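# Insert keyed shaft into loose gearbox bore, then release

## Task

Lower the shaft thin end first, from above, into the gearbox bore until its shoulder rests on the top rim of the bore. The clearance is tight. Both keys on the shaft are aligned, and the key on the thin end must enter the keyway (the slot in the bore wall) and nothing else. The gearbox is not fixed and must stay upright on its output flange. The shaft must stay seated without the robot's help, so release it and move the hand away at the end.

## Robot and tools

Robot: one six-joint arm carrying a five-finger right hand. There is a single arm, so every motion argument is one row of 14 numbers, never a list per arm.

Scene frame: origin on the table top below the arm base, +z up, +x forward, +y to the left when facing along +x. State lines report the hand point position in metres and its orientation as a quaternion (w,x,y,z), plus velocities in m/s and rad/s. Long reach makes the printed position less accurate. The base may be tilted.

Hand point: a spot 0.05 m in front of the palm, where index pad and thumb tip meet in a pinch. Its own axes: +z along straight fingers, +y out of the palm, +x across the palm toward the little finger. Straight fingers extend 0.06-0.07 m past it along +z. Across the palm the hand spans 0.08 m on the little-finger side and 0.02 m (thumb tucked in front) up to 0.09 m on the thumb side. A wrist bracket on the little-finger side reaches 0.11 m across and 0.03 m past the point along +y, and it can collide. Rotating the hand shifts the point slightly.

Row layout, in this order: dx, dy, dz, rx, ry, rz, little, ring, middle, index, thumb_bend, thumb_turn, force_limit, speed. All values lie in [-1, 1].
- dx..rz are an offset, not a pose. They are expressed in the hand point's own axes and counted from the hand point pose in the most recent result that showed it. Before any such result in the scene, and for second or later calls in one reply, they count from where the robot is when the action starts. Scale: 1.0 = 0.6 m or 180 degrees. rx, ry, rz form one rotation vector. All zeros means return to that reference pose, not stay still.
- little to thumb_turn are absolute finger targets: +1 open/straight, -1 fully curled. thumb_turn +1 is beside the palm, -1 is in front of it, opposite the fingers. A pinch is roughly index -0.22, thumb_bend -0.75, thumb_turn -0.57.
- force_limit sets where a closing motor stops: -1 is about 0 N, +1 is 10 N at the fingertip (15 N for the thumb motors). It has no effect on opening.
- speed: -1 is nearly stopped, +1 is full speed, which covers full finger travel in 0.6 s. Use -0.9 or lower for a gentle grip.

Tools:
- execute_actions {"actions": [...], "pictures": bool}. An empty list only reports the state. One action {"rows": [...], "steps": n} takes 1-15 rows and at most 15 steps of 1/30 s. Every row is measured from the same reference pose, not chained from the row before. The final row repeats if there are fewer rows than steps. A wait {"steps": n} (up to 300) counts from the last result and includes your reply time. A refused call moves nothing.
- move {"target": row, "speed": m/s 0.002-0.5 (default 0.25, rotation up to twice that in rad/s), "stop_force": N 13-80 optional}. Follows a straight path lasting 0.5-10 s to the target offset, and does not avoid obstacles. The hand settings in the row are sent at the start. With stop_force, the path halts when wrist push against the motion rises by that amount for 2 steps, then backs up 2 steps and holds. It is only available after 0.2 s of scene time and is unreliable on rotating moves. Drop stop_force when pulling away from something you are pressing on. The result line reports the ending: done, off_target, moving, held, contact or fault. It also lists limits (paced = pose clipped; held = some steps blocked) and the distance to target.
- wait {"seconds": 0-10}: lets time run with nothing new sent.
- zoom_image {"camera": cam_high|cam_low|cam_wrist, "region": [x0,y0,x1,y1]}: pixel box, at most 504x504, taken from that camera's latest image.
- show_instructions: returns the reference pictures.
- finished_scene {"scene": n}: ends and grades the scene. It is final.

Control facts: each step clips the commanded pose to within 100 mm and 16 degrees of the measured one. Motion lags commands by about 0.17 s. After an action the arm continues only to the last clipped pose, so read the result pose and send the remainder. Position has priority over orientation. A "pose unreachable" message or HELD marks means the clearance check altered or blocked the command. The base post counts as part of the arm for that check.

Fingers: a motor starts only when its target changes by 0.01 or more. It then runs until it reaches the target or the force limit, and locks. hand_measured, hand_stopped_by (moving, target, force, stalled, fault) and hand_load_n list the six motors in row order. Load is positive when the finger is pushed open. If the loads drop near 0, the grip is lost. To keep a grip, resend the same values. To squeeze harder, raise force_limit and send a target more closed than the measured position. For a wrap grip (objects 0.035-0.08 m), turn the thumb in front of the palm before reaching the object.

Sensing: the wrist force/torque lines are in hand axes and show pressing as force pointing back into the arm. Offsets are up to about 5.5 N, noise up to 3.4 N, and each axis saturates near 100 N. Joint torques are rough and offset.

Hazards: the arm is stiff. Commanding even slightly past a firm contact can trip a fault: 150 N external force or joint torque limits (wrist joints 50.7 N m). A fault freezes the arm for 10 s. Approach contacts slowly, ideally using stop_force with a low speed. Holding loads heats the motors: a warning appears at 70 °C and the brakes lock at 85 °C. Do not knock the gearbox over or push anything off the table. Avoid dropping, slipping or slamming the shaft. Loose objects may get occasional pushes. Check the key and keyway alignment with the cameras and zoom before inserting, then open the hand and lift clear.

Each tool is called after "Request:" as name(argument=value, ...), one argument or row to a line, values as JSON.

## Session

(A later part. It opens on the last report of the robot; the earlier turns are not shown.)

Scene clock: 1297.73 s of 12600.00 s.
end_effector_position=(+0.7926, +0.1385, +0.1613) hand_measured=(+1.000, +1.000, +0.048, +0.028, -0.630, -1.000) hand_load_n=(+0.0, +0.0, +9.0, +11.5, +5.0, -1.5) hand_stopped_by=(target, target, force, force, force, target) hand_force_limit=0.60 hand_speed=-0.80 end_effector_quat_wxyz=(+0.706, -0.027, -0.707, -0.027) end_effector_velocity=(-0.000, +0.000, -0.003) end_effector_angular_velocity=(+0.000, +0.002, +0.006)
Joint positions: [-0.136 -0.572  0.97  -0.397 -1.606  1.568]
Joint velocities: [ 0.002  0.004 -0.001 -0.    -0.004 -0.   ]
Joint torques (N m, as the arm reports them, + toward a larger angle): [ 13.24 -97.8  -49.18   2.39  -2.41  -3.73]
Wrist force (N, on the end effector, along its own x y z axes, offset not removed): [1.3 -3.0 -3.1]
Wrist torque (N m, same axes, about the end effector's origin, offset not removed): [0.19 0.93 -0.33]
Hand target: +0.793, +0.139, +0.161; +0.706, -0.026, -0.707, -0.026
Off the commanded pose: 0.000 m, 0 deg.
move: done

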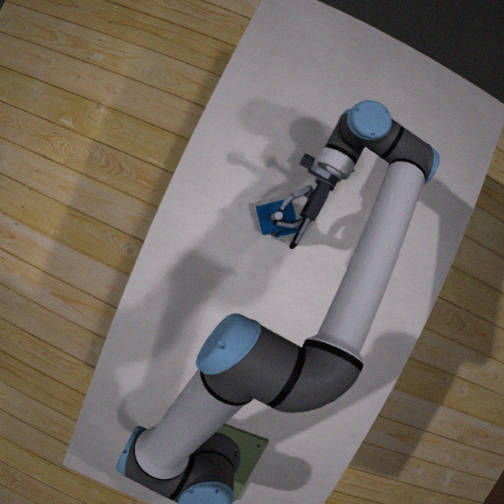

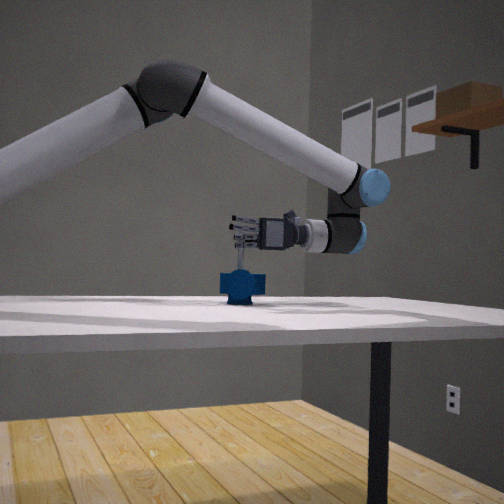

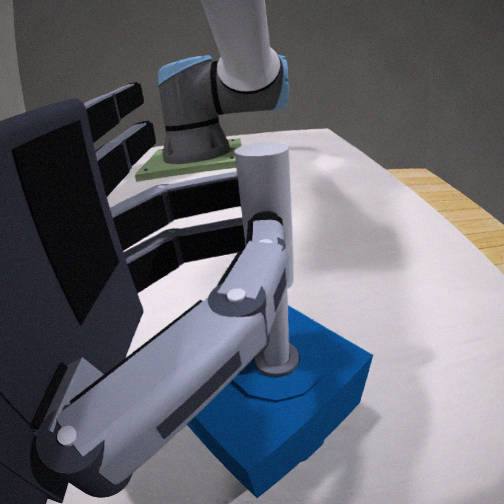

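Request:
zoom_image(
  camera="cam_low",
  region=[222,225,262,285],
)

Request:
move(
  target=[-0.02,0,0,0,0,0,1,1,-0.55,-0.5,-1,-1,0.6,-0.8],
  speed=0.002,
  stop_force=13,
)

Region (222, 225, 262, 285) of cam_low's 504x504 image, scaled by 8.400, with more detail than that image has.

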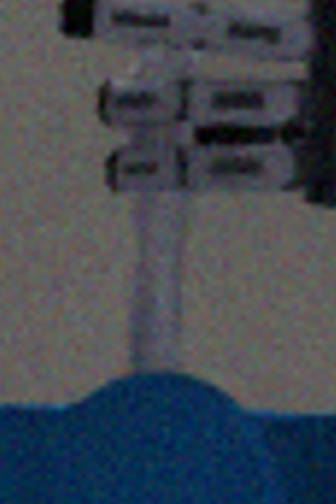

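Scene clock: 1300.80 s of 12600.00 s.
end_effector_position=(+0.7927, +0.1385, +0.1608) hand_measured=(+1.000, +1.000, +0.048, +0.028, -0.670, -1.000) hand_load_n=(+0.0, +0.0, +10.0, +12.5, +11.5, -3.0) hand_stopped_by=(target, target, force, force, force, target) hand_force_limit=0.60 hand_speed=-0.80 end_effector_quat_wxyz=(+0.706, -0.026, -0.707, -0.026) end_effector_velocity=(+0.000, +0.000, +0.001) end_effector_angular_velocity=(-0.002, -0.001, -0.001)
Joint positions: [-0.136 -0.572  0.97  -0.398 -1.607  1.568]
Joint velocities: [ 0.    -0.001 -0.001  0.001  0.001  0.001]
Joint torques (N m, as the arm reports them, + toward a larger angle): [  14.35 -104.11  -29.44   -1.34   -0.88   -2.69]
Wrist force (N, on the end effector, along its own x y z axes, offset not removed): [12.6 2.0 -0.4]
Wrist torque (N m, same axes, about the end effector's origin, offset not removed): [0.98 0.83 -0.03]
Hand target: +0.793, +0.139, +0.161; +0.706, -0.026, -0.707, -0.026
Off the commanded pose: 0.012 m, 0 deg.
move: contact

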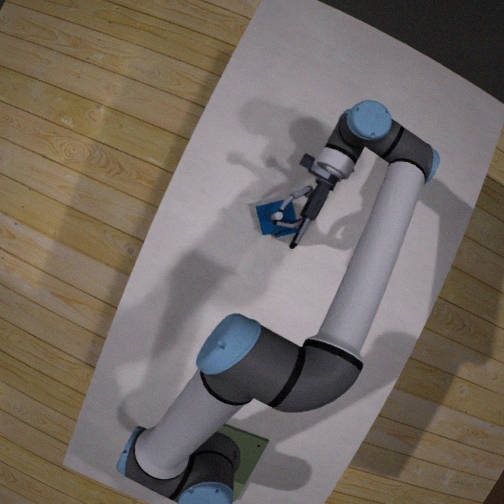

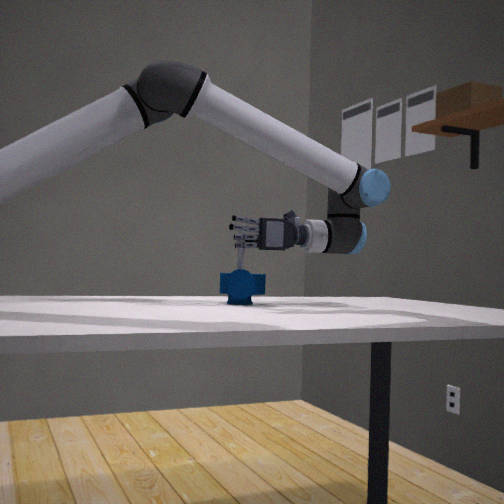

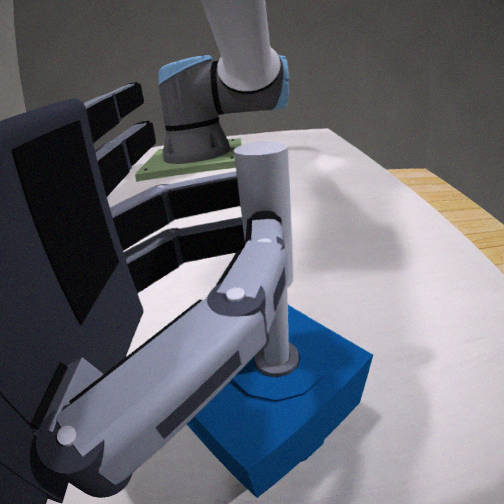

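Request:
move(
  target=[0.0011,0,0.0035,0,0,0,1,1,-0.55,-0.5,-1,-1,0.6,-0.8],
  speed=0.003,
)

Request:
zoom_image(
  camera="cam_low",
  region=[222,225,262,285],
)

Scene clock: 1304.90 s of 12600.00 s.
end_effector_position=(+0.7907, +0.1387, +0.1615) hand_measured=(+1.000, +1.000, +0.048, +0.028, -0.670, -1.000) hand_load_n=(+0.0, +0.0, +5.0, +10.5, +5.5, -3.5) hand_stopped_by=(target, target, force, force, force, target) hand_force_limit=0.60 hand_speed=-0.80 end_effector_quat_wxyz=(+0.706, -0.026, -0.707, -0.026) end_effector_velocity=(-0.001, -0.000, -0.002) end_effector_angular_velocity=(-0.001, +0.002, -0.000)
Joint positions: [-0.136 -0.576  0.977 -0.4   -1.607  1.568]
Joint velocities: [-0.     0.     0.003 -0.002 -0.     0.001]
Joint torques (N m, as the arm reports them, + toward a larger angle): [  -7.77 -130.99  -26.49   -0.99   -2.98   -1.21]
Wrist force (N, on the end effector, along its own x y z axes, offset not removed): [0.7 2.3 -2.8]
Wrist torque (N m, same axes, about the end effector's origin, offset not removed): [0.78 0.28 -0.08]
Hand target: +0.791, +0.139, +0.162; +0.706, -0.026, -0.707, -0.026
Off the commanded pose: 0.000 m, 0 deg.
After step 90, 0.17 s passed at rest.
move: done

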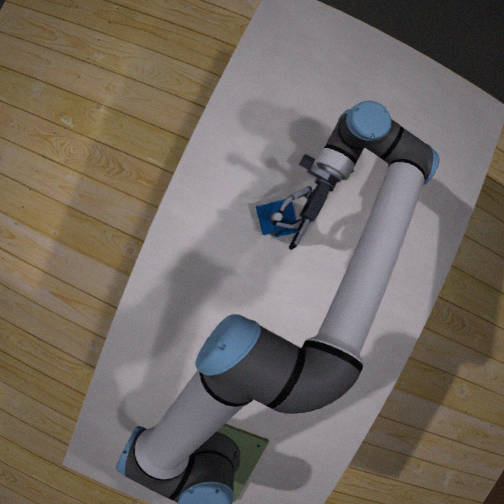

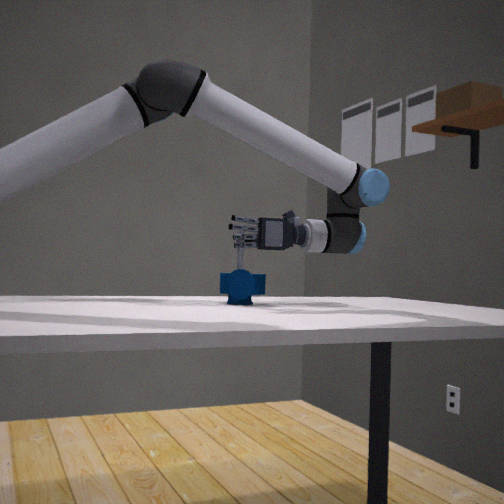

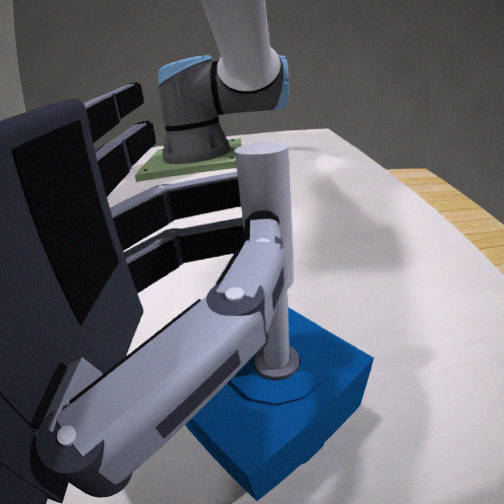

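Region (222, 225, 262, 285) of cam_low's 504x504 image, scaled by 8.400, with more detail than that image has.

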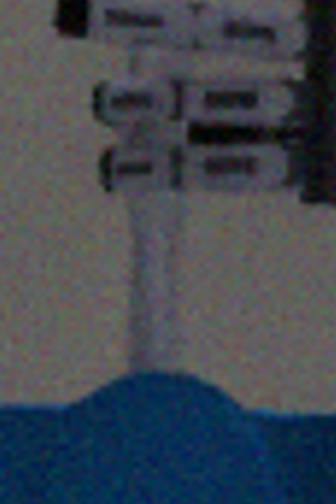

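Request:
move(
  target=[-0.0003,0.0015,-0.0011,0.028,0,0,1,1,-0.6,-0.55,-0.95,-1,0.6,-0.8],
  speed=0.01,
)

Scene clock: 1311.93 s of 12600.00 s.
end_effector_position=(+0.7914, +0.1396, +0.1613) hand_measured=(+1.000, +1.000, +0.040, +0.028, -0.712, -1.000) hand_load_n=(+0.0, +0.0, +9.0, +12.5, +6.5, -3.5) hand_stopped_by=(target, target, force, force, force, target) hand_force_limit=0.60 hand_speed=-0.80 end_effector_quat_wxyz=(+0.707, +0.005, -0.708, +0.005) end_effector_velocity=(-0.000, -0.000, +0.000) end_effector_angular_velocity=(-0.001, +0.000, +0.006)
Joint positions: [-0.112 -0.56   0.946 -0.386 -1.671  1.568]
Joint velocities: [ 0.001  0.001 -0.001  0.001 -0.005  0.001]
Joint torques (N m, as the arm reports them, + toward a larger angle): [ 17.58 -91.58 -46.3    1.66  -2.57  -3.69]
Wrist force (N, on the end effector, along its own x y z axes, offset not removed): [7.1 -4.4 -5.3]
Wrist torque (N m, same axes, about the end effector's origin, offset not removed): [-0.27 0.72 -0.41]
Hand target: +0.791, +0.140, +0.161; +0.707, +0.005, -0.708, +0.005
Off the commanded pose: 0.000 m, 0 deg.
move: done

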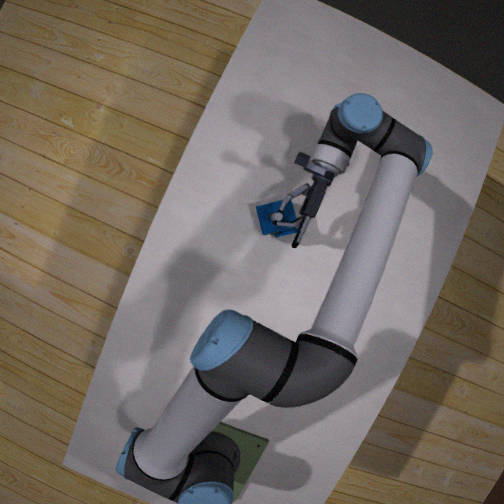

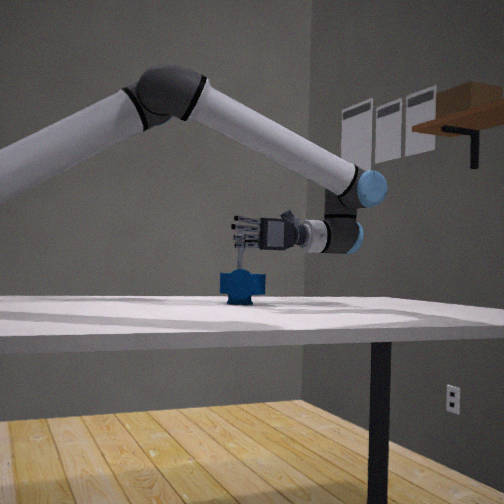

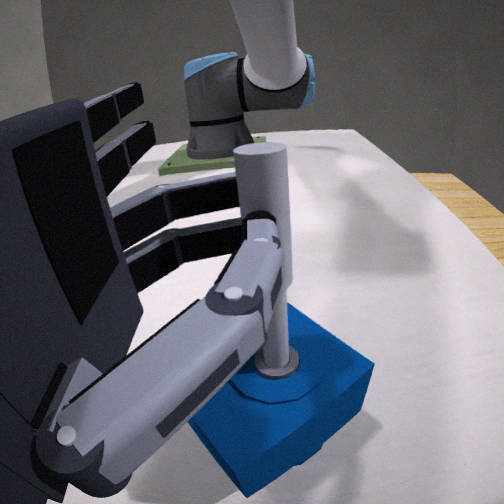

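Request:
move(
  target=[0,0.0024,-0.0016,0.044,0,0,1,1,-0.65,-0.6,-1,-1,0.6,-0.8],
  speed=0.012,
)

Scene clock: 1320.37 s of 12600.00 s.
end_effector_position=(+0.7924, +0.1411, +0.1613) hand_measured=(+1.000, +1.000, +0.040, +0.028, -0.754, -1.000) hand_load_n=(+0.0, +0.0, +10.5, +15.5, +8.0, -3.0) hand_stopped_by=(target, target, force, force, force, target) hand_force_limit=0.60 hand_speed=-0.80 end_effector_quat_wxyz=(+0.705, +0.053, -0.706, +0.053) end_effector_velocity=(+0.000, +0.000, +0.000) end_effector_angular_velocity=(-0.000, -0.002, +0.007)
Joint positions: [-0.075 -0.542  0.909 -0.367 -1.771  1.568]
Joint velocities: [ 0.002 -0.    -0.001 -0.    -0.005  0.   ]
Joint torques (N m, as the arm reports them, + toward a larger angle): [ 16.41 -92.66 -49.28   1.79  -3.45  -3.42]
Wrist force (N, on the end effector, along its own x y z axes, offset not removed): [1.5 1.6 -6.4]
Wrist torque (N m, same axes, about the end effector's origin, offset not removed): [0.77 1.60 -0.47]
Hand target: +0.792, +0.141, +0.161; +0.705, +0.054, -0.705, +0.053
Off the commanded pose: 0.000 m, 0 deg.
move: done

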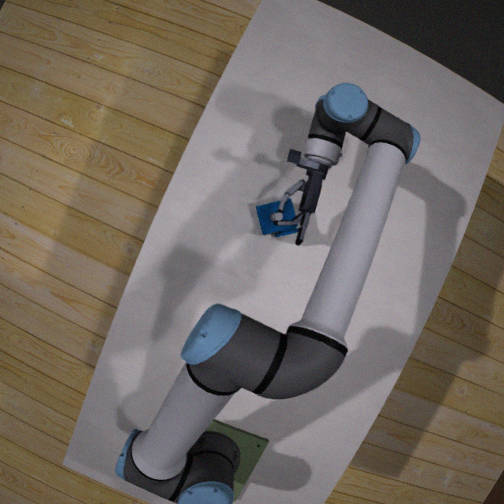

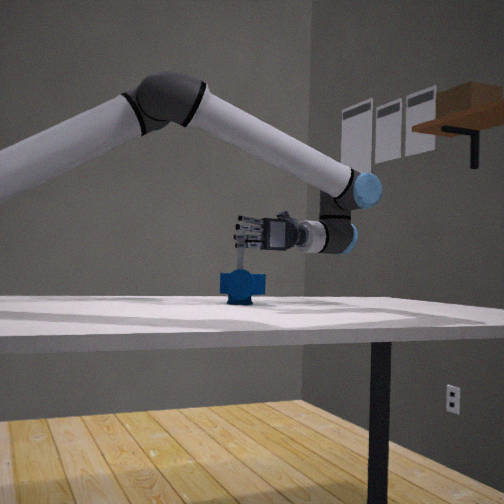

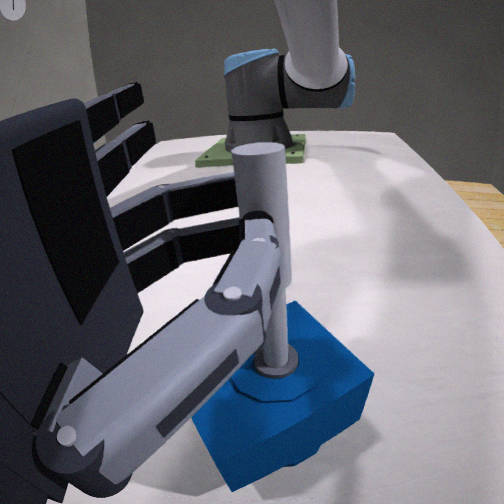

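Request:
move(
  target=[-0.02,0,0,0,0,0,1,1,-0.65,-0.6,-1,-1,0.6,-0.8],
  speed=0.002,
  stop_force=13,
)

Request:
zoom_image(
  camera="cam_low",
  region=[222,225,262,285],
)

Scene clock: 1323.03 s of 12600.00 s.
end_effector_position=(+0.7924, +0.1411, +0.1607) hand_measured=(+1.000, +1.000, +0.040, +0.028, -0.754, -1.000) hand_load_n=(+0.0, +0.0, +10.5, +15.0, +8.5, -5.0) hand_stopped_by=(target, target, force, force, force, target) hand_force_limit=0.60 hand_speed=-0.80 end_effector_quat_wxyz=(+0.705, +0.054, -0.706, +0.053) end_effector_velocity=(-0.000, -0.000, +0.001) end_effector_angular_velocity=(+0.001, +0.002, +0.001)
Joint positions: [-0.075 -0.541  0.909 -0.368 -1.772  1.568]
Joint velocities: [ 0.    -0.001  0.001  0.002 -0.001 -0.001]
Joint torques (N m, as the arm reports them, + toward a larger angle): [ 12.72 -97.91 -29.43  -3.21  -0.92  -2.57]
Wrist force (N, on the end effector, along its own x y z axes, offset not removed): [25.2 -1.5 3.7]
Wrist torque (N m, same axes, about the end effector's origin, offset not removed): [-0.01 0.23 -0.12]
Hand target: +0.792, +0.141, +0.161; +0.705, +0.054, -0.705, +0.053
Off the commanded pose: 0.011 m, 0 deg.
move: contact

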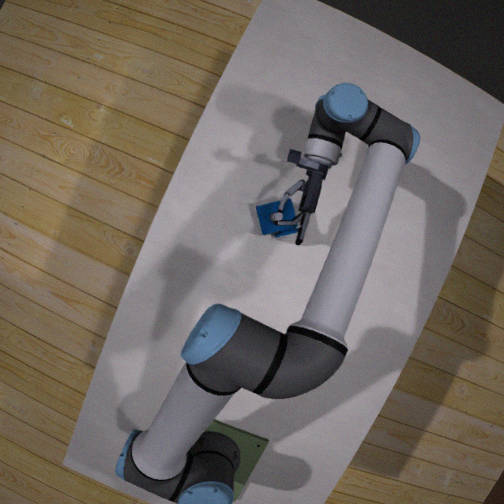

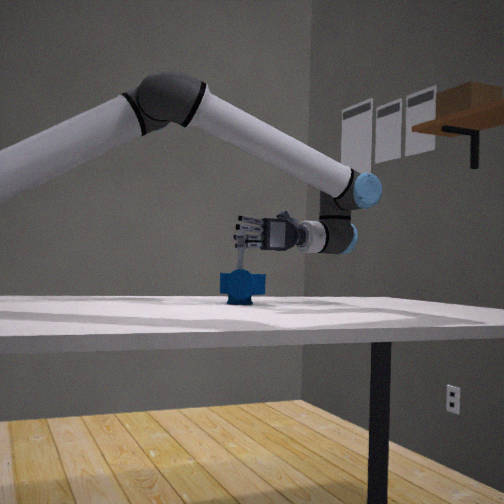

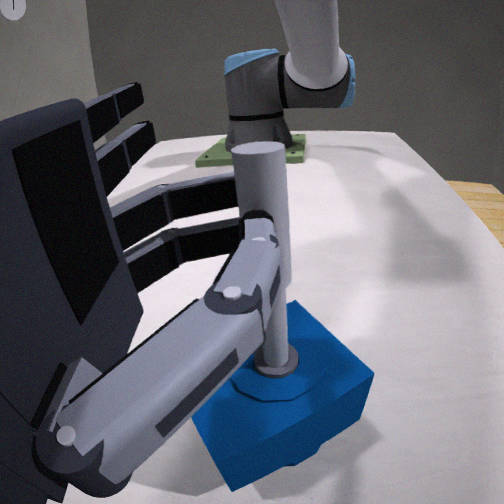

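Region (222, 225, 262, 285) of cam_low's 504x504 image, scaled by 8.400, with more detail than that image has.

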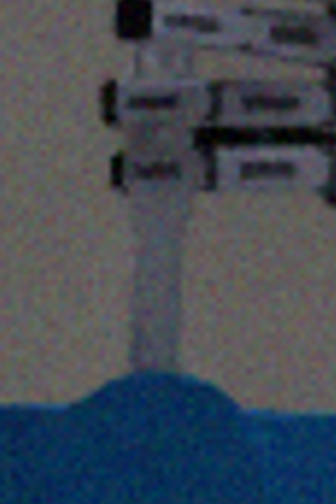

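Request:
zoom_image(
  camera="cam_wrist",
  region=[220,130,330,400],
)

Request:
zoom_image(
  camera="cam_high",
  region=[255,195,300,240],
)

Region (220, 130, 330, 400) of cam_wrist's 504x504 image, scaled by 1.867, with more detail than that image has; it fills the left 205 columns of this view, and the rest is white.

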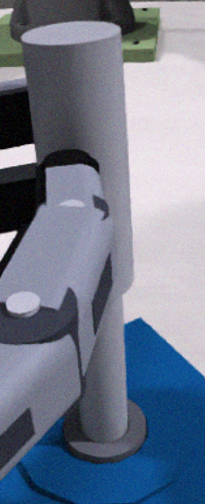

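Region (255, 195, 300, 240) of cam_high's 504x504 image, scaled by 11.200, with more detail than that image has.

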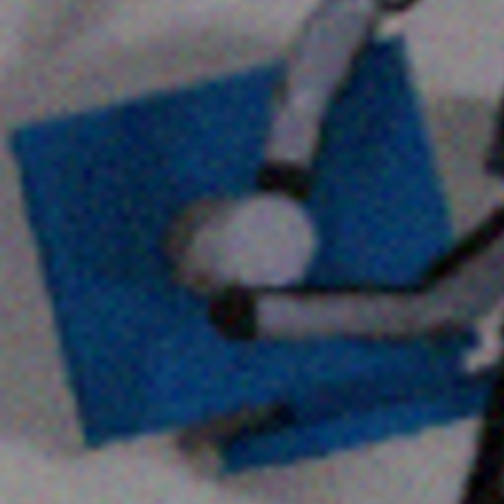

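Request:
move(
  target=[0.002,0,0,0,0,0,1,1,-0.65,-0.6,-1,-1,0.6,-0.8],
  speed=0.004,
)

Request:
move(
  target=[0.002,0,0,0,0,0,1,1,0.45,0.45,-0.1,-1,0.4,-0.3],
  speed=0.002,
)

Request:
move(
  target=[0,0.011,-0.0037,0.183,0,0,1,1,0.45,0.45,-0.1,-1,0.4,-0.3],
  speed=0.1,
)

Scene clock: 1338.13 s of 12600.00 s.
end_effector_position=(+0.7924, +0.1411, +0.1618) hand_measured=(+1.000, +1.000, +0.040, +0.028, -0.754, -1.000) hand_load_n=(+0.0, +0.0, +10.0, +15.0, +9.0, -2.5) hand_stopped_by=(target, target, force, force, force, target) hand_force_limit=0.60 hand_speed=-0.80 end_effector_quat_wxyz=(+0.705, +0.054, -0.706, +0.053) end_effector_velocity=(-0.000, -0.000, +0.001) end_effector_angular_velocity=(-0.002, +0.002, +0.002)
Joint positions: [-0.075 -0.542  0.908 -0.367 -1.772  1.568]
Joint velocities: [ 0.    -0.     0.     0.002 -0.002  0.002]
Joint torques (N m, as the arm reports them, + toward a larger angle): [  11.94 -138.78  -51.26    4.61   -1.28   -1.68]
Wrist force (N, on the end effector, along its own x y z axes, offset not removed): [-9.1 3.1 -4.1]
Wrist torque (N m, same axes, about the end effector's origin, offset not removed): [0.85 1.19 -0.38]
Hand target: +0.792, +0.141, +0.162; +0.705, +0.054, -0.706, +0.053
Off the commanded pose: 0.000 m, 0 deg.
After step 90, 11.40 s passed at rest.
move: done

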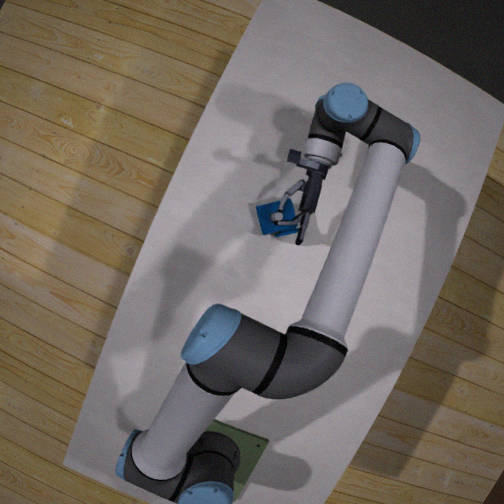

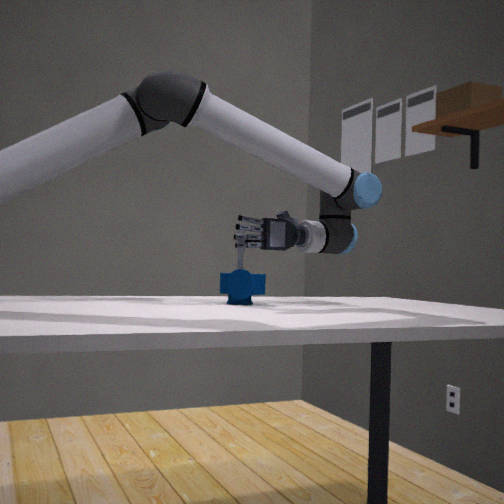

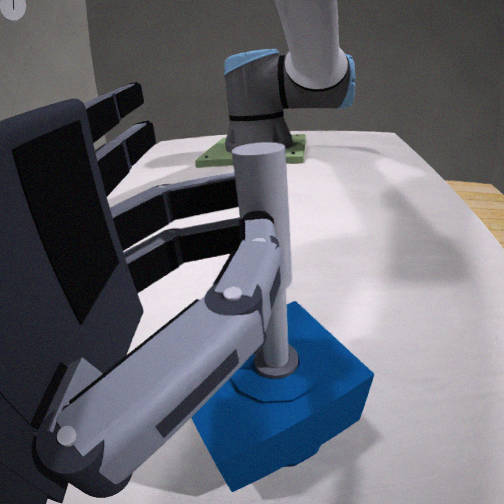

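Scene clock: 1339.30 s of 12600.00 s.
end_effector_position=(+0.7924, +0.1411, +0.1630) hand_measured=(+1.000, +1.000, +0.450, +0.450, -0.100, -1.000) hand_load_n=(+0.0, +0.0, +0.0, +0.0, +0.0, +0.0) hand_stopped_by=(target, target, target, target, target, target) hand_force_limit=0.40 hand_speed=-0.30 end_effector_quat_wxyz=(+0.705, +0.054, -0.706, +0.053) end_effector_velocity=(-0.000, -0.000, +0.000) end_effector_angular_velocity=(-0.001, -0.000, -0.000)
Joint positions: [-0.075 -0.543  0.908 -0.365 -1.772  1.568]
Joint velocities: [-0.    -0.     0.001 -0.     0.     0.001]
Joint torques (N m, as the arm reports them, + toward a larger angle): [  13.19 -138.6   -51.15    3.64   -2.02   -1.85]
Wrist force (N, on the end effector, along its own x y z axes, offset not removed): [2.2 1.0 -0.5]
Wrist torque (N m, same axes, about the end effector's origin, offset not removed): [0.22 -0.07 -0.01]
Hand target: +0.792, +0.141, +0.163; +0.705, +0.054, -0.706, +0.053
Off the commanded pose: 0.000 m, 0 deg.
move: done

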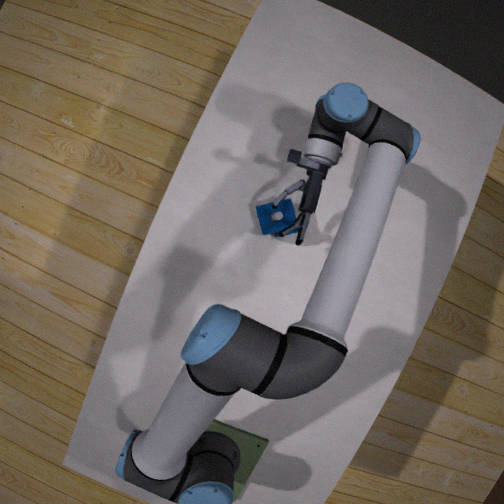

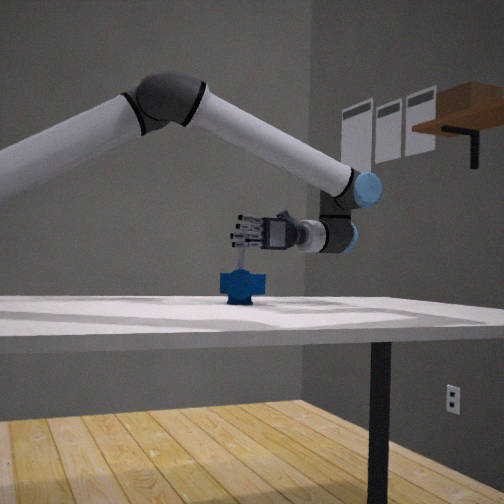

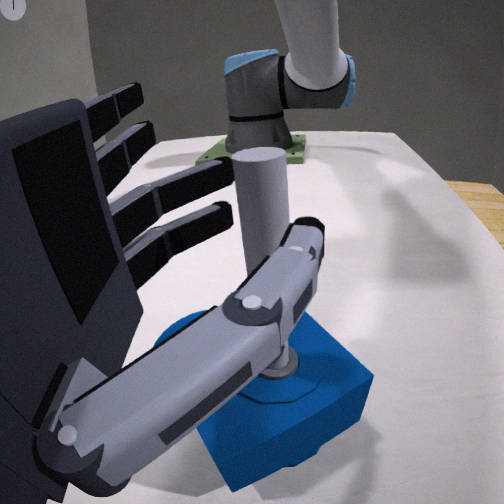

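Scene clock: 1342.57 s of 12600.00 s.
end_effector_position=(+0.7939, +0.1480, +0.1630) hand_measured=(+1.000, +1.000, +0.450, +0.450, -0.100, -1.000) hand_load_n=(+0.0, +0.0, +0.0, +0.0, +0.0, +0.0) hand_stopped_by=(target, target, target, target, target, target) hand_force_limit=0.40 hand_speed=-0.30 end_effector_quat_wxyz=(+0.661, +0.251, -0.661, +0.251) end_effector_velocity=(+0.000, -0.000, +0.000) end_effector_angular_velocity=(+0.000, -0.002, +0.012)
Joint positions: [ 0.075 -0.546  0.915 -0.37  -2.195  1.567]
Joint velocities: [ 0.003 -0.002  0.003 -0.003 -0.01   0.   ]
Joint torques (N m, as the arm reports them, + toward a larger angle): [  15.15 -133.07  -30.69   -0.58   -2.74   -3.69]
Wrist force (N, on the end effector, along its own x y z axes, offset not removed): [-2.8 1.8 -2.4]
Wrist torque (N m, same axes, about the end effector's origin, offset not removed): [0.49 0.63 -0.24]
Hand target: +0.794, +0.148, +0.163; +0.661, +0.251, -0.661, +0.251
Off the commanded pose: 0.000 m, 0 deg.
move: done

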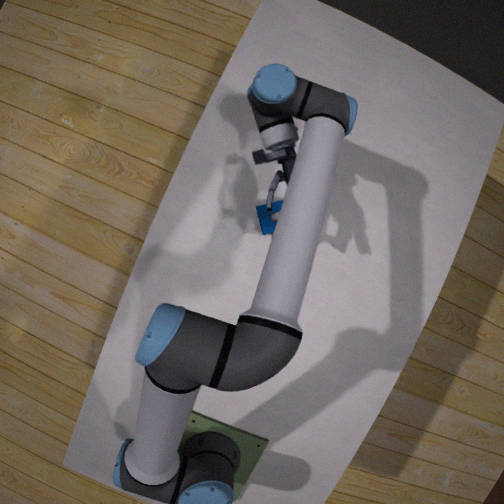

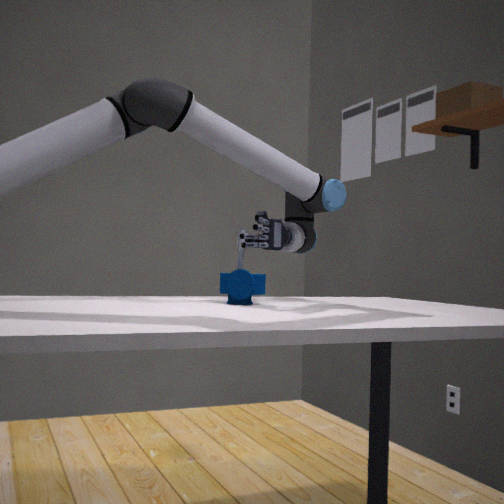

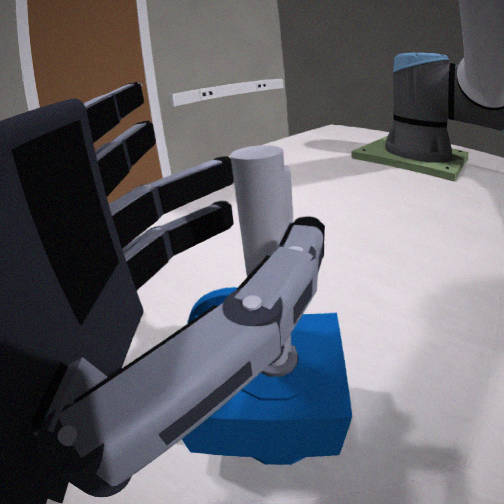

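Request:
execute_actions(
  actions=[
    {"rows":[[0,0,0,0,0,0,1,1,0.25,0.25,-0.42,-1,-0.5,0]],"steps":15},
  ],
)

Request:
zoom_image(
  camera="cam_wrist",
  region=[250,320,330,400],
)

Request:
zoom_image(
  camera="cam_wrist",
  region=[220,130,330,400],
)

Scene clock: 1345.63 s of 12600.00 s.
end_effector_position=(+0.7939, +0.1481, +0.1631) hand_measured=(+1.000, +1.000, +0.250, +0.250, -0.420, -1.000) hand_load_n=(+0.0, +0.0, +0.0, +0.0, +0.0, +0.0) hand_stopped_by=(target, target, target, target, moving, target) hand_force_limit=-0.50 hand_speed=0.00 end_effector_quat_wxyz=(+0.661, +0.251, -0.661, +0.251) end_effector_velocity=(+0.000, -0.000, +0.000) end_effector_angular_velocity=(+0.000, +0.001, +0.000)
Joint positions: [ 0.076 -0.547  0.915 -0.37  -2.195  1.567]
Joint velocities: [-0.     0.    -0.001  0.    -0.001 -0.001]
Joint torques (N m, as the arm reports them, + toward a larger angle): [ -20.08 -100.48  -50.92    3.73    3.25   -3.03]
Wrist force (N, on the end effector, along its own x y z axes, offset not removed): [6.2 3.5 -1.9]
Wrist torque (N m, same axes, about the end effector's origin, offset not removed): [0.76 -0.82 0.39]
Hand target: +0.794, +0.148, +0.163; +0.661, +0.251, -0.661, +0.251
Off the commanded pose: 0.000 m, 0 deg.
Steps of this call (steps 1 to 77: nothing new was sent; steps 78 to 92: all 15 steps of this action). Readings (end_effector_position | what the end effector reports):
78: (+0.7938, +0.1480, +0.1630) | hand_measured=(+1.000, +1.000, +0.450, +0.450, -0.100, -1.000) hand_load_n=(+0.0, +0.0, +0.0, +0.0, +0.0, +0.0) hand_stopped_by=(target, target, moving, moving, moving, target) hand_force_limit=-0.50 hand_speed=0.00
79: (+0.7938, +0.1480, +0.1630) | hand_measured=(+1.000, +1.000, +0.450, +0.450, -0.100, -1.000) hand_load_n=(+0.0, +0.0, +0.0, +0.0, +0.0, +0.0) hand_stopped_by=(target, target, moving, moving, moving, target) hand_force_limit=-0.50 hand_speed=0.00
81: (+0.7938, +0.1481, +0.1630) | hand_measured=(+1.000, +1.000, +0.400, +0.400, -0.132, -1.000) hand_load_n=(+0.0, +0.0, +0.0, +0.0, +0.0, +0.0) hand_stopped_by=(target, target, moving, moving, moving, target) hand_force_limit=-0.50 hand_speed=0.00
85: (+0.7938, +0.1482, +0.1631) | hand_measured=(+1.000, +1.000, +0.250, +0.250, -0.272, -1.000) hand_load_n=(+0.0, +0.0, +0.0, +0.0, +0.0, +0.0) hand_stopped_by=(target, target, moving, moving, moving, target) hand_force_limit=-0.50 hand_speed=0.00
92: the state above

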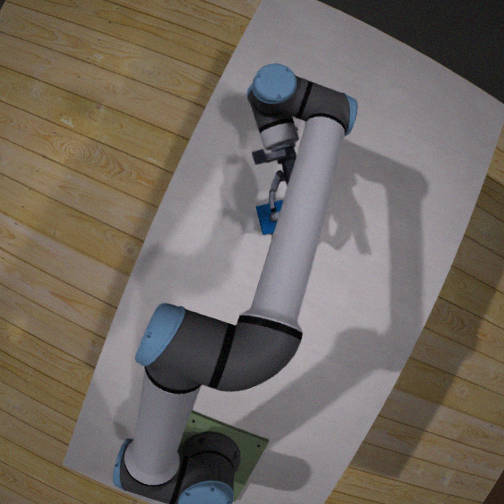

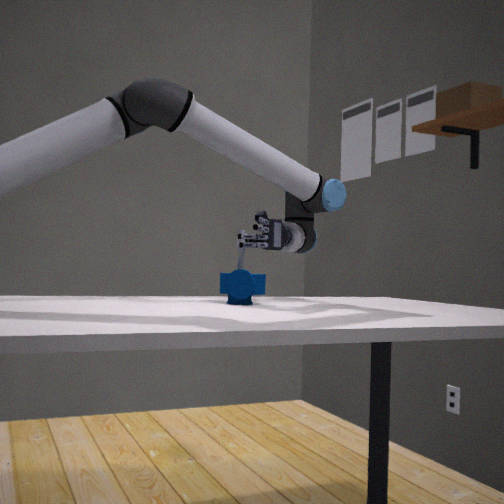

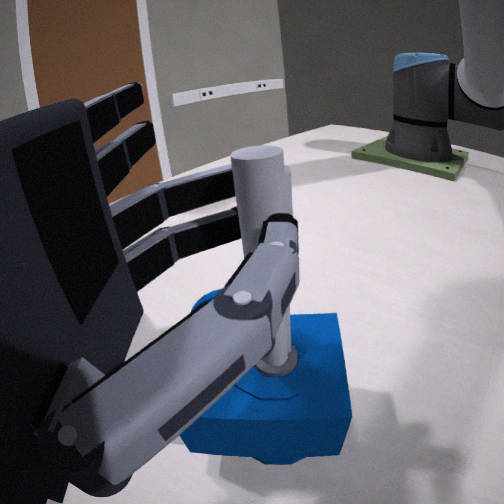

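Region (250, 320, 330, 400) of cam_wrist's 504x504 image, scaled by 6.300, with more detail than that image has.

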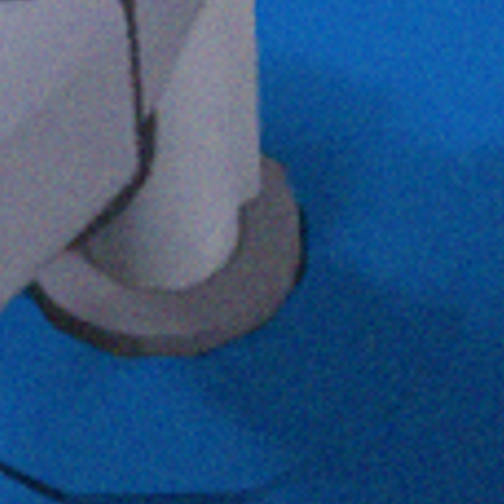

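Region (220, 130, 330, 400) of cam_wrist's 504x504 image, scaled by 1.867, with more detail than that image has; it fills the left 205 columns of this view, and the rest is white.

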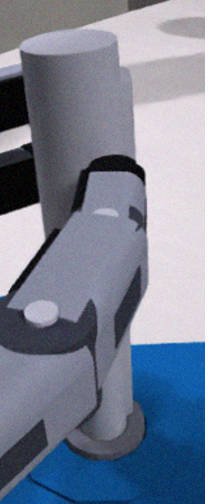

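Request:
execute_actions(
  actions=[
    {"rows":[[0,0,0,0,0,0,1,1,-0.1,-0.1,-0.85,-1,-0.5,-0.6]],"steps":15},
  ],
  pictures=false,
)

Request:
execute_actions(
  actions=[
    {"rows":[[0,0,0,0,0,0,1,1,-0.45,-0.4,-0.95,-1,1,-0.8]],"steps":15},
  ],
  pictures=false,
)

Request:
wait(
  seconds=0.5,
)

Scene clock: 1351.97 s of 12600.00 s.
end_effector_position=(+0.7939, +0.1480, +0.1630) hand_measured=(+1.000, +1.000, +0.032, +0.054, -0.582, -1.000) hand_load_n=(+0.0, +0.0, +8.0, +0.5, +4.0, +0.0) hand_stopped_by=(target, target, force, force, force, target) hand_force_limit=-0.50 hand_speed=-0.60 end_effector_quat_wxyz=(+0.661, +0.251, -0.661, +0.251) end_effector_velocity=(+0.000, -0.000, +0.001) end_effector_angular_velocity=(-0.000, -0.002, +0.001)
Joint positions: [ 0.075 -0.546  0.915 -0.37  -2.195  1.567]
Joint velocities: [-0.    -0.001 -0.001 -0.    -0.001  0.001]
Joint torques (N m, as the arm reports them, + toward a larger angle): [  -3.22 -127.4   -45.26    0.97    1.68    3.5 ]
Wrist force (N, on the end effector, along its own x y z axes, offset not removed): [3.1 2.4 -2.2]
Wrist torque (N m, same axes, about the end effector's origin, offset not removed): [0.23 -0.54 0.09]
Hand target: +0.794, +0.148, +0.163; +0.661, +0.251, -0.661, +0.251
Off the commanded pose: 0.000 m, 0 deg.
Steps of this call (steps 1 to 90: nothing new was sent; then 2.83 s passed at rest; steps 91 to 105: all 15 steps of this action). Readings (end_effector_position | what the end effector reports):
91: (+0.7939, +0.1480, +0.1630) | hand_measured=(+1.000, +1.000, +0.250, +0.250, -0.420, -1.000) hand_load_n=(+0.0, +0.0, +0.0, +0.0, +0.0, +0.0) hand_stopped_by=(target, target, moving, moving, moving, target) hand_force_limit=-0.50 hand_speed=-0.60
92: (+0.7939, +0.1480, +0.1630) | hand_measured=(+1.000, +1.000, +0.250, +0.250, -0.420, -1.000) hand_load_n=(+0.0, +0.0, +0.0, +0.0, +0.0, +0.0) hand_stopped_by=(target, target, moving, moving, moving, target) hand_force_limit=-0.50 hand_speed=-0.60
94: (+0.7939, +0.1480, +0.1630) | hand_measured=(+1.000, +1.000, +0.230, +0.230, -0.432, -1.000) hand_load_n=(+0.0, +0.0, +0.0, +0.0, +0.0, +0.0) hand_stopped_by=(target, target, moving, moving, moving, target) hand_force_limit=-0.50 hand_speed=-0.60
98: (+0.7939, +0.1480, +0.1630) | hand_measured=(+1.000, +1.000, +0.140, +0.140, -0.488, -1.000) hand_load_n=(+0.0, +0.0, +0.0, +0.0, +0.0, +0.0) hand_stopped_by=(target, target, moving, moving, moving, target) hand_force_limit=-0.50 hand_speed=-0.60
105: the state above

Scene clock: 1352.47 s of 12600.00 s.
end_effector_position=(+0.7939, +0.1480, +0.1630) hand_measured=(+1.000, +1.000, +0.026, +0.028, -0.652, -1.000) hand_load_n=(+0.0, +0.0, +12.5, +11.0, +13.0, -1.0) hand_stopped_by=(target, target, force, force, moving, target) hand_force_limit=1.00 hand_speed=-0.80 end_effector_quat_wxyz=(+0.661, +0.251, -0.661, +0.251) end_effector_velocity=(+0.000, -0.000, -0.000) end_effector_angular_velocity=(-0.000, -0.000, +0.001)
Joint positions: [ 0.075 -0.546  0.915 -0.37  -2.195  1.567]
Joint velocities: [ 0.     0.001 -0.    -0.    -0.     0.001]
Joint torques (N m, as the arm reports them, + toward a larger angle): [  -3.88 -126.56  -43.81    0.9     1.97    3.17]
Wrist force (N, on the end effector, along its own x y z axes, offset not removed): [-0.3 2.8 -1.9]
Wrist torque (N m, same axes, about the end effector's origin, offset not removed): [0.60 -0.54 -0.02]
Hand target: +0.794, +0.148, +0.163; +0.661, +0.251, -0.661, +0.251
Off the commanded pose: 0.000 m, 0 deg.
Steps of this call (steps 1 to 15: all 15 steps of this action). Readings (end_effector_position | what the end effector reports):
1: (+0.7939, +0.1480, +0.1630) | hand_measured=(+1.000, +1.000, +0.032, +0.054, -0.582, -1.000) hand_load_n=(+0.0, +0.0, +8.0, +0.5, +2.5, -0.5) hand_stopped_by=(target, target, moving, moving, moving, target) hand_force_limit=1.00 hand_speed=-0.80
2: (+0.7939, +0.1480, +0.1630) | hand_measured=(+1.000, +1.000, +0.032, +0.054, -0.582, -1.000) hand_load_n=(+0.0, +0.0, +8.0, +0.0, +2.5, +0.0) hand_stopped_by=(target, target, moving, moving, moving, target) hand_force_limit=1.00 hand_speed=-0.80
4: (+0.7939, +0.1480, +0.1630) | hand_measured=(+1.000, +1.000, +0.024, +0.044, -0.582, -1.000) hand_load_n=(+0.0, +0.0, +11.0, +3.0, +5.5, +0.5) hand_stopped_by=(target, target, force, moving, moving, target) hand_force_limit=1.00 hand_speed=-0.80
8: (+0.7939, +0.1480, +0.1630) | hand_measured=(+1.000, +1.000, +0.026, +0.028, -0.608, -1.000) hand_load_n=(+0.0, +0.0, +10.0, +11.0, +8.5, +0.0) hand_stopped_by=(target, target, force, force, moving, target) hand_force_limit=1.00 hand_speed=-0.80
15: the state above

Scene clock: 1352.97 s of 12600.00 s.
end_effector_position=(+0.7939, +0.1480, +0.1630) hand_measured=(+1.000, +1.000, +0.026, +0.028, -0.682, -1.000) hand_load_n=(+0.0, +0.0, +14.5, +12.0, +14.5, -1.5) hand_stopped_by=(target, target, force, force, force, target) hand_force_limit=1.00 hand_speed=-0.80 end_effector_quat_wxyz=(+0.661, +0.251, -0.661, +0.251) end_effector_velocity=(+0.000, +0.000, +0.002) end_effector_angular_velocity=(-0.001, -0.001, +0.000)
Joint positions: [ 0.075 -0.546  0.915 -0.37  -2.195  1.567]
Joint velocities: [ 0.    -0.001 -0.001  0.001  0.     0.001]
Joint torques (N m, as the arm reports them, + toward a larger angle): [  -6.   -130.63  -44.6     1.43    2.03    2.66]
Wrist force (N, on the end effector, along its own x y z axes, offset not removed): [-3.7 -2.1 -5.0]
Wrist torque (N m, same axes, about the end effector's origin, offset not removed): [0.01 -0.37 0.11]
Hand target: +0.794, +0.148, +0.163; +0.661, +0.251, -0.661, +0.251
Off the commanded pose: 0.000 m, 0 deg.
Steps of this call (steps 1 to 15: nothing new was sent). Readings (end_effector_position | what the end effector reports):
1: (+0.7939, +0.1480, +0.1630) | hand_measured=(+1.000, +1.000, +0.026, +0.028, -0.658, -1.000) hand_load_n=(+0.0, +0.0, +12.5, +11.0, +14.0, -1.0) hand_stopped_by=(target, target, force, force, moving, target) hand_force_limit=1.00 hand_speed=-0.80
2: (+0.7939, +0.1480, +0.1630) | hand_measured=(+1.000, +1.000, +0.026, +0.028, -0.664, -1.000) hand_load_n=(+0.0, +0.0, +13.0, +11.5, +14.0, -1.0) hand_stopped_by=(target, target, force, force, moving, target) hand_force_limit=1.00 hand_speed=-0.80
4: (+0.7939, +0.1480, +0.1630) | hand_measured=(+1.000, +1.000, +0.026, +0.028, -0.678, -1.000) hand_load_n=(+0.0, +0.0, +14.5, +11.5, +14.0, -1.5) hand_stopped_by=(target, target, force, force, moving, target) hand_force_limit=1.00 hand_speed=-0.80
8: (+0.7939, +0.1480, +0.1630) | hand_measured=(+1.000, +1.000, +0.026, +0.028, -0.682, -1.000) hand_load_n=(+0.0, +0.0, +14.5, +12.0, +14.5, -2.0) hand_stopped_by=(target, target, force, force, force, target) hand_force_limit=1.00 hand_speed=-0.80
15: the state above

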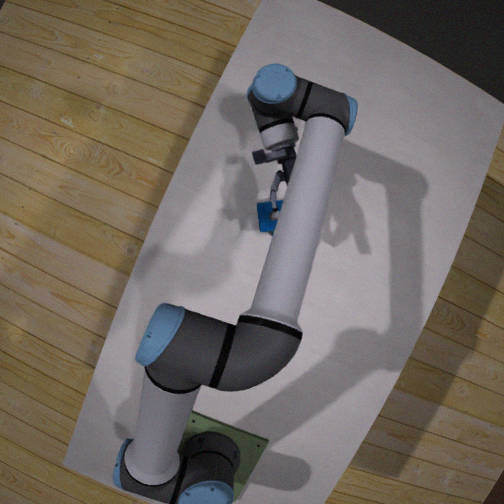

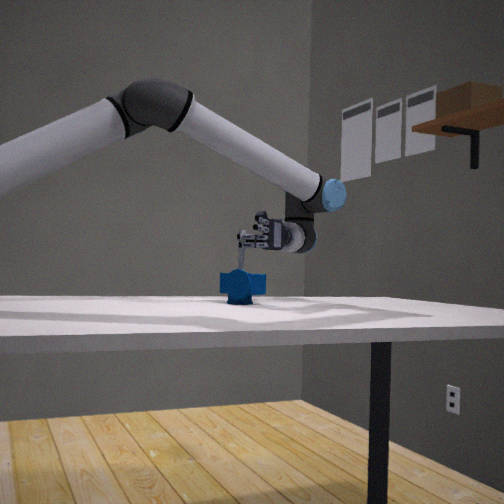

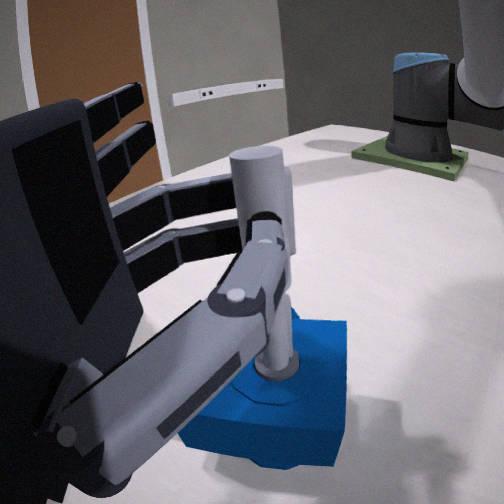

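Request:
zoom_image(
  camera="cam_wrist",
  region=[250,320,330,400],
)

Request:
zoom_image(
  camera="cam_wrist",
  region=[220,130,330,400],
)

Region (250, 320, 330, 400) of cam_wrist's 504x504 image, scaled by 6.300, with more detail than that image has.

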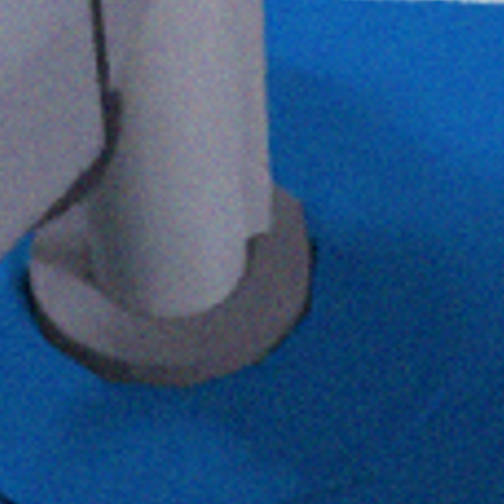

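Region (220, 130, 330, 400) of cam_wrist's 504x504 image, scaled by 1.867, with more detail than that image has; it fills the left 205 columns of this view, and the rest is white.

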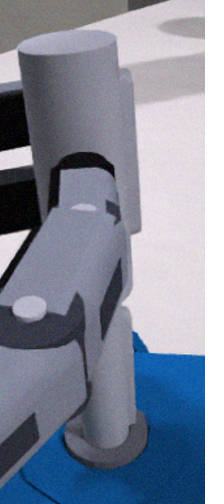

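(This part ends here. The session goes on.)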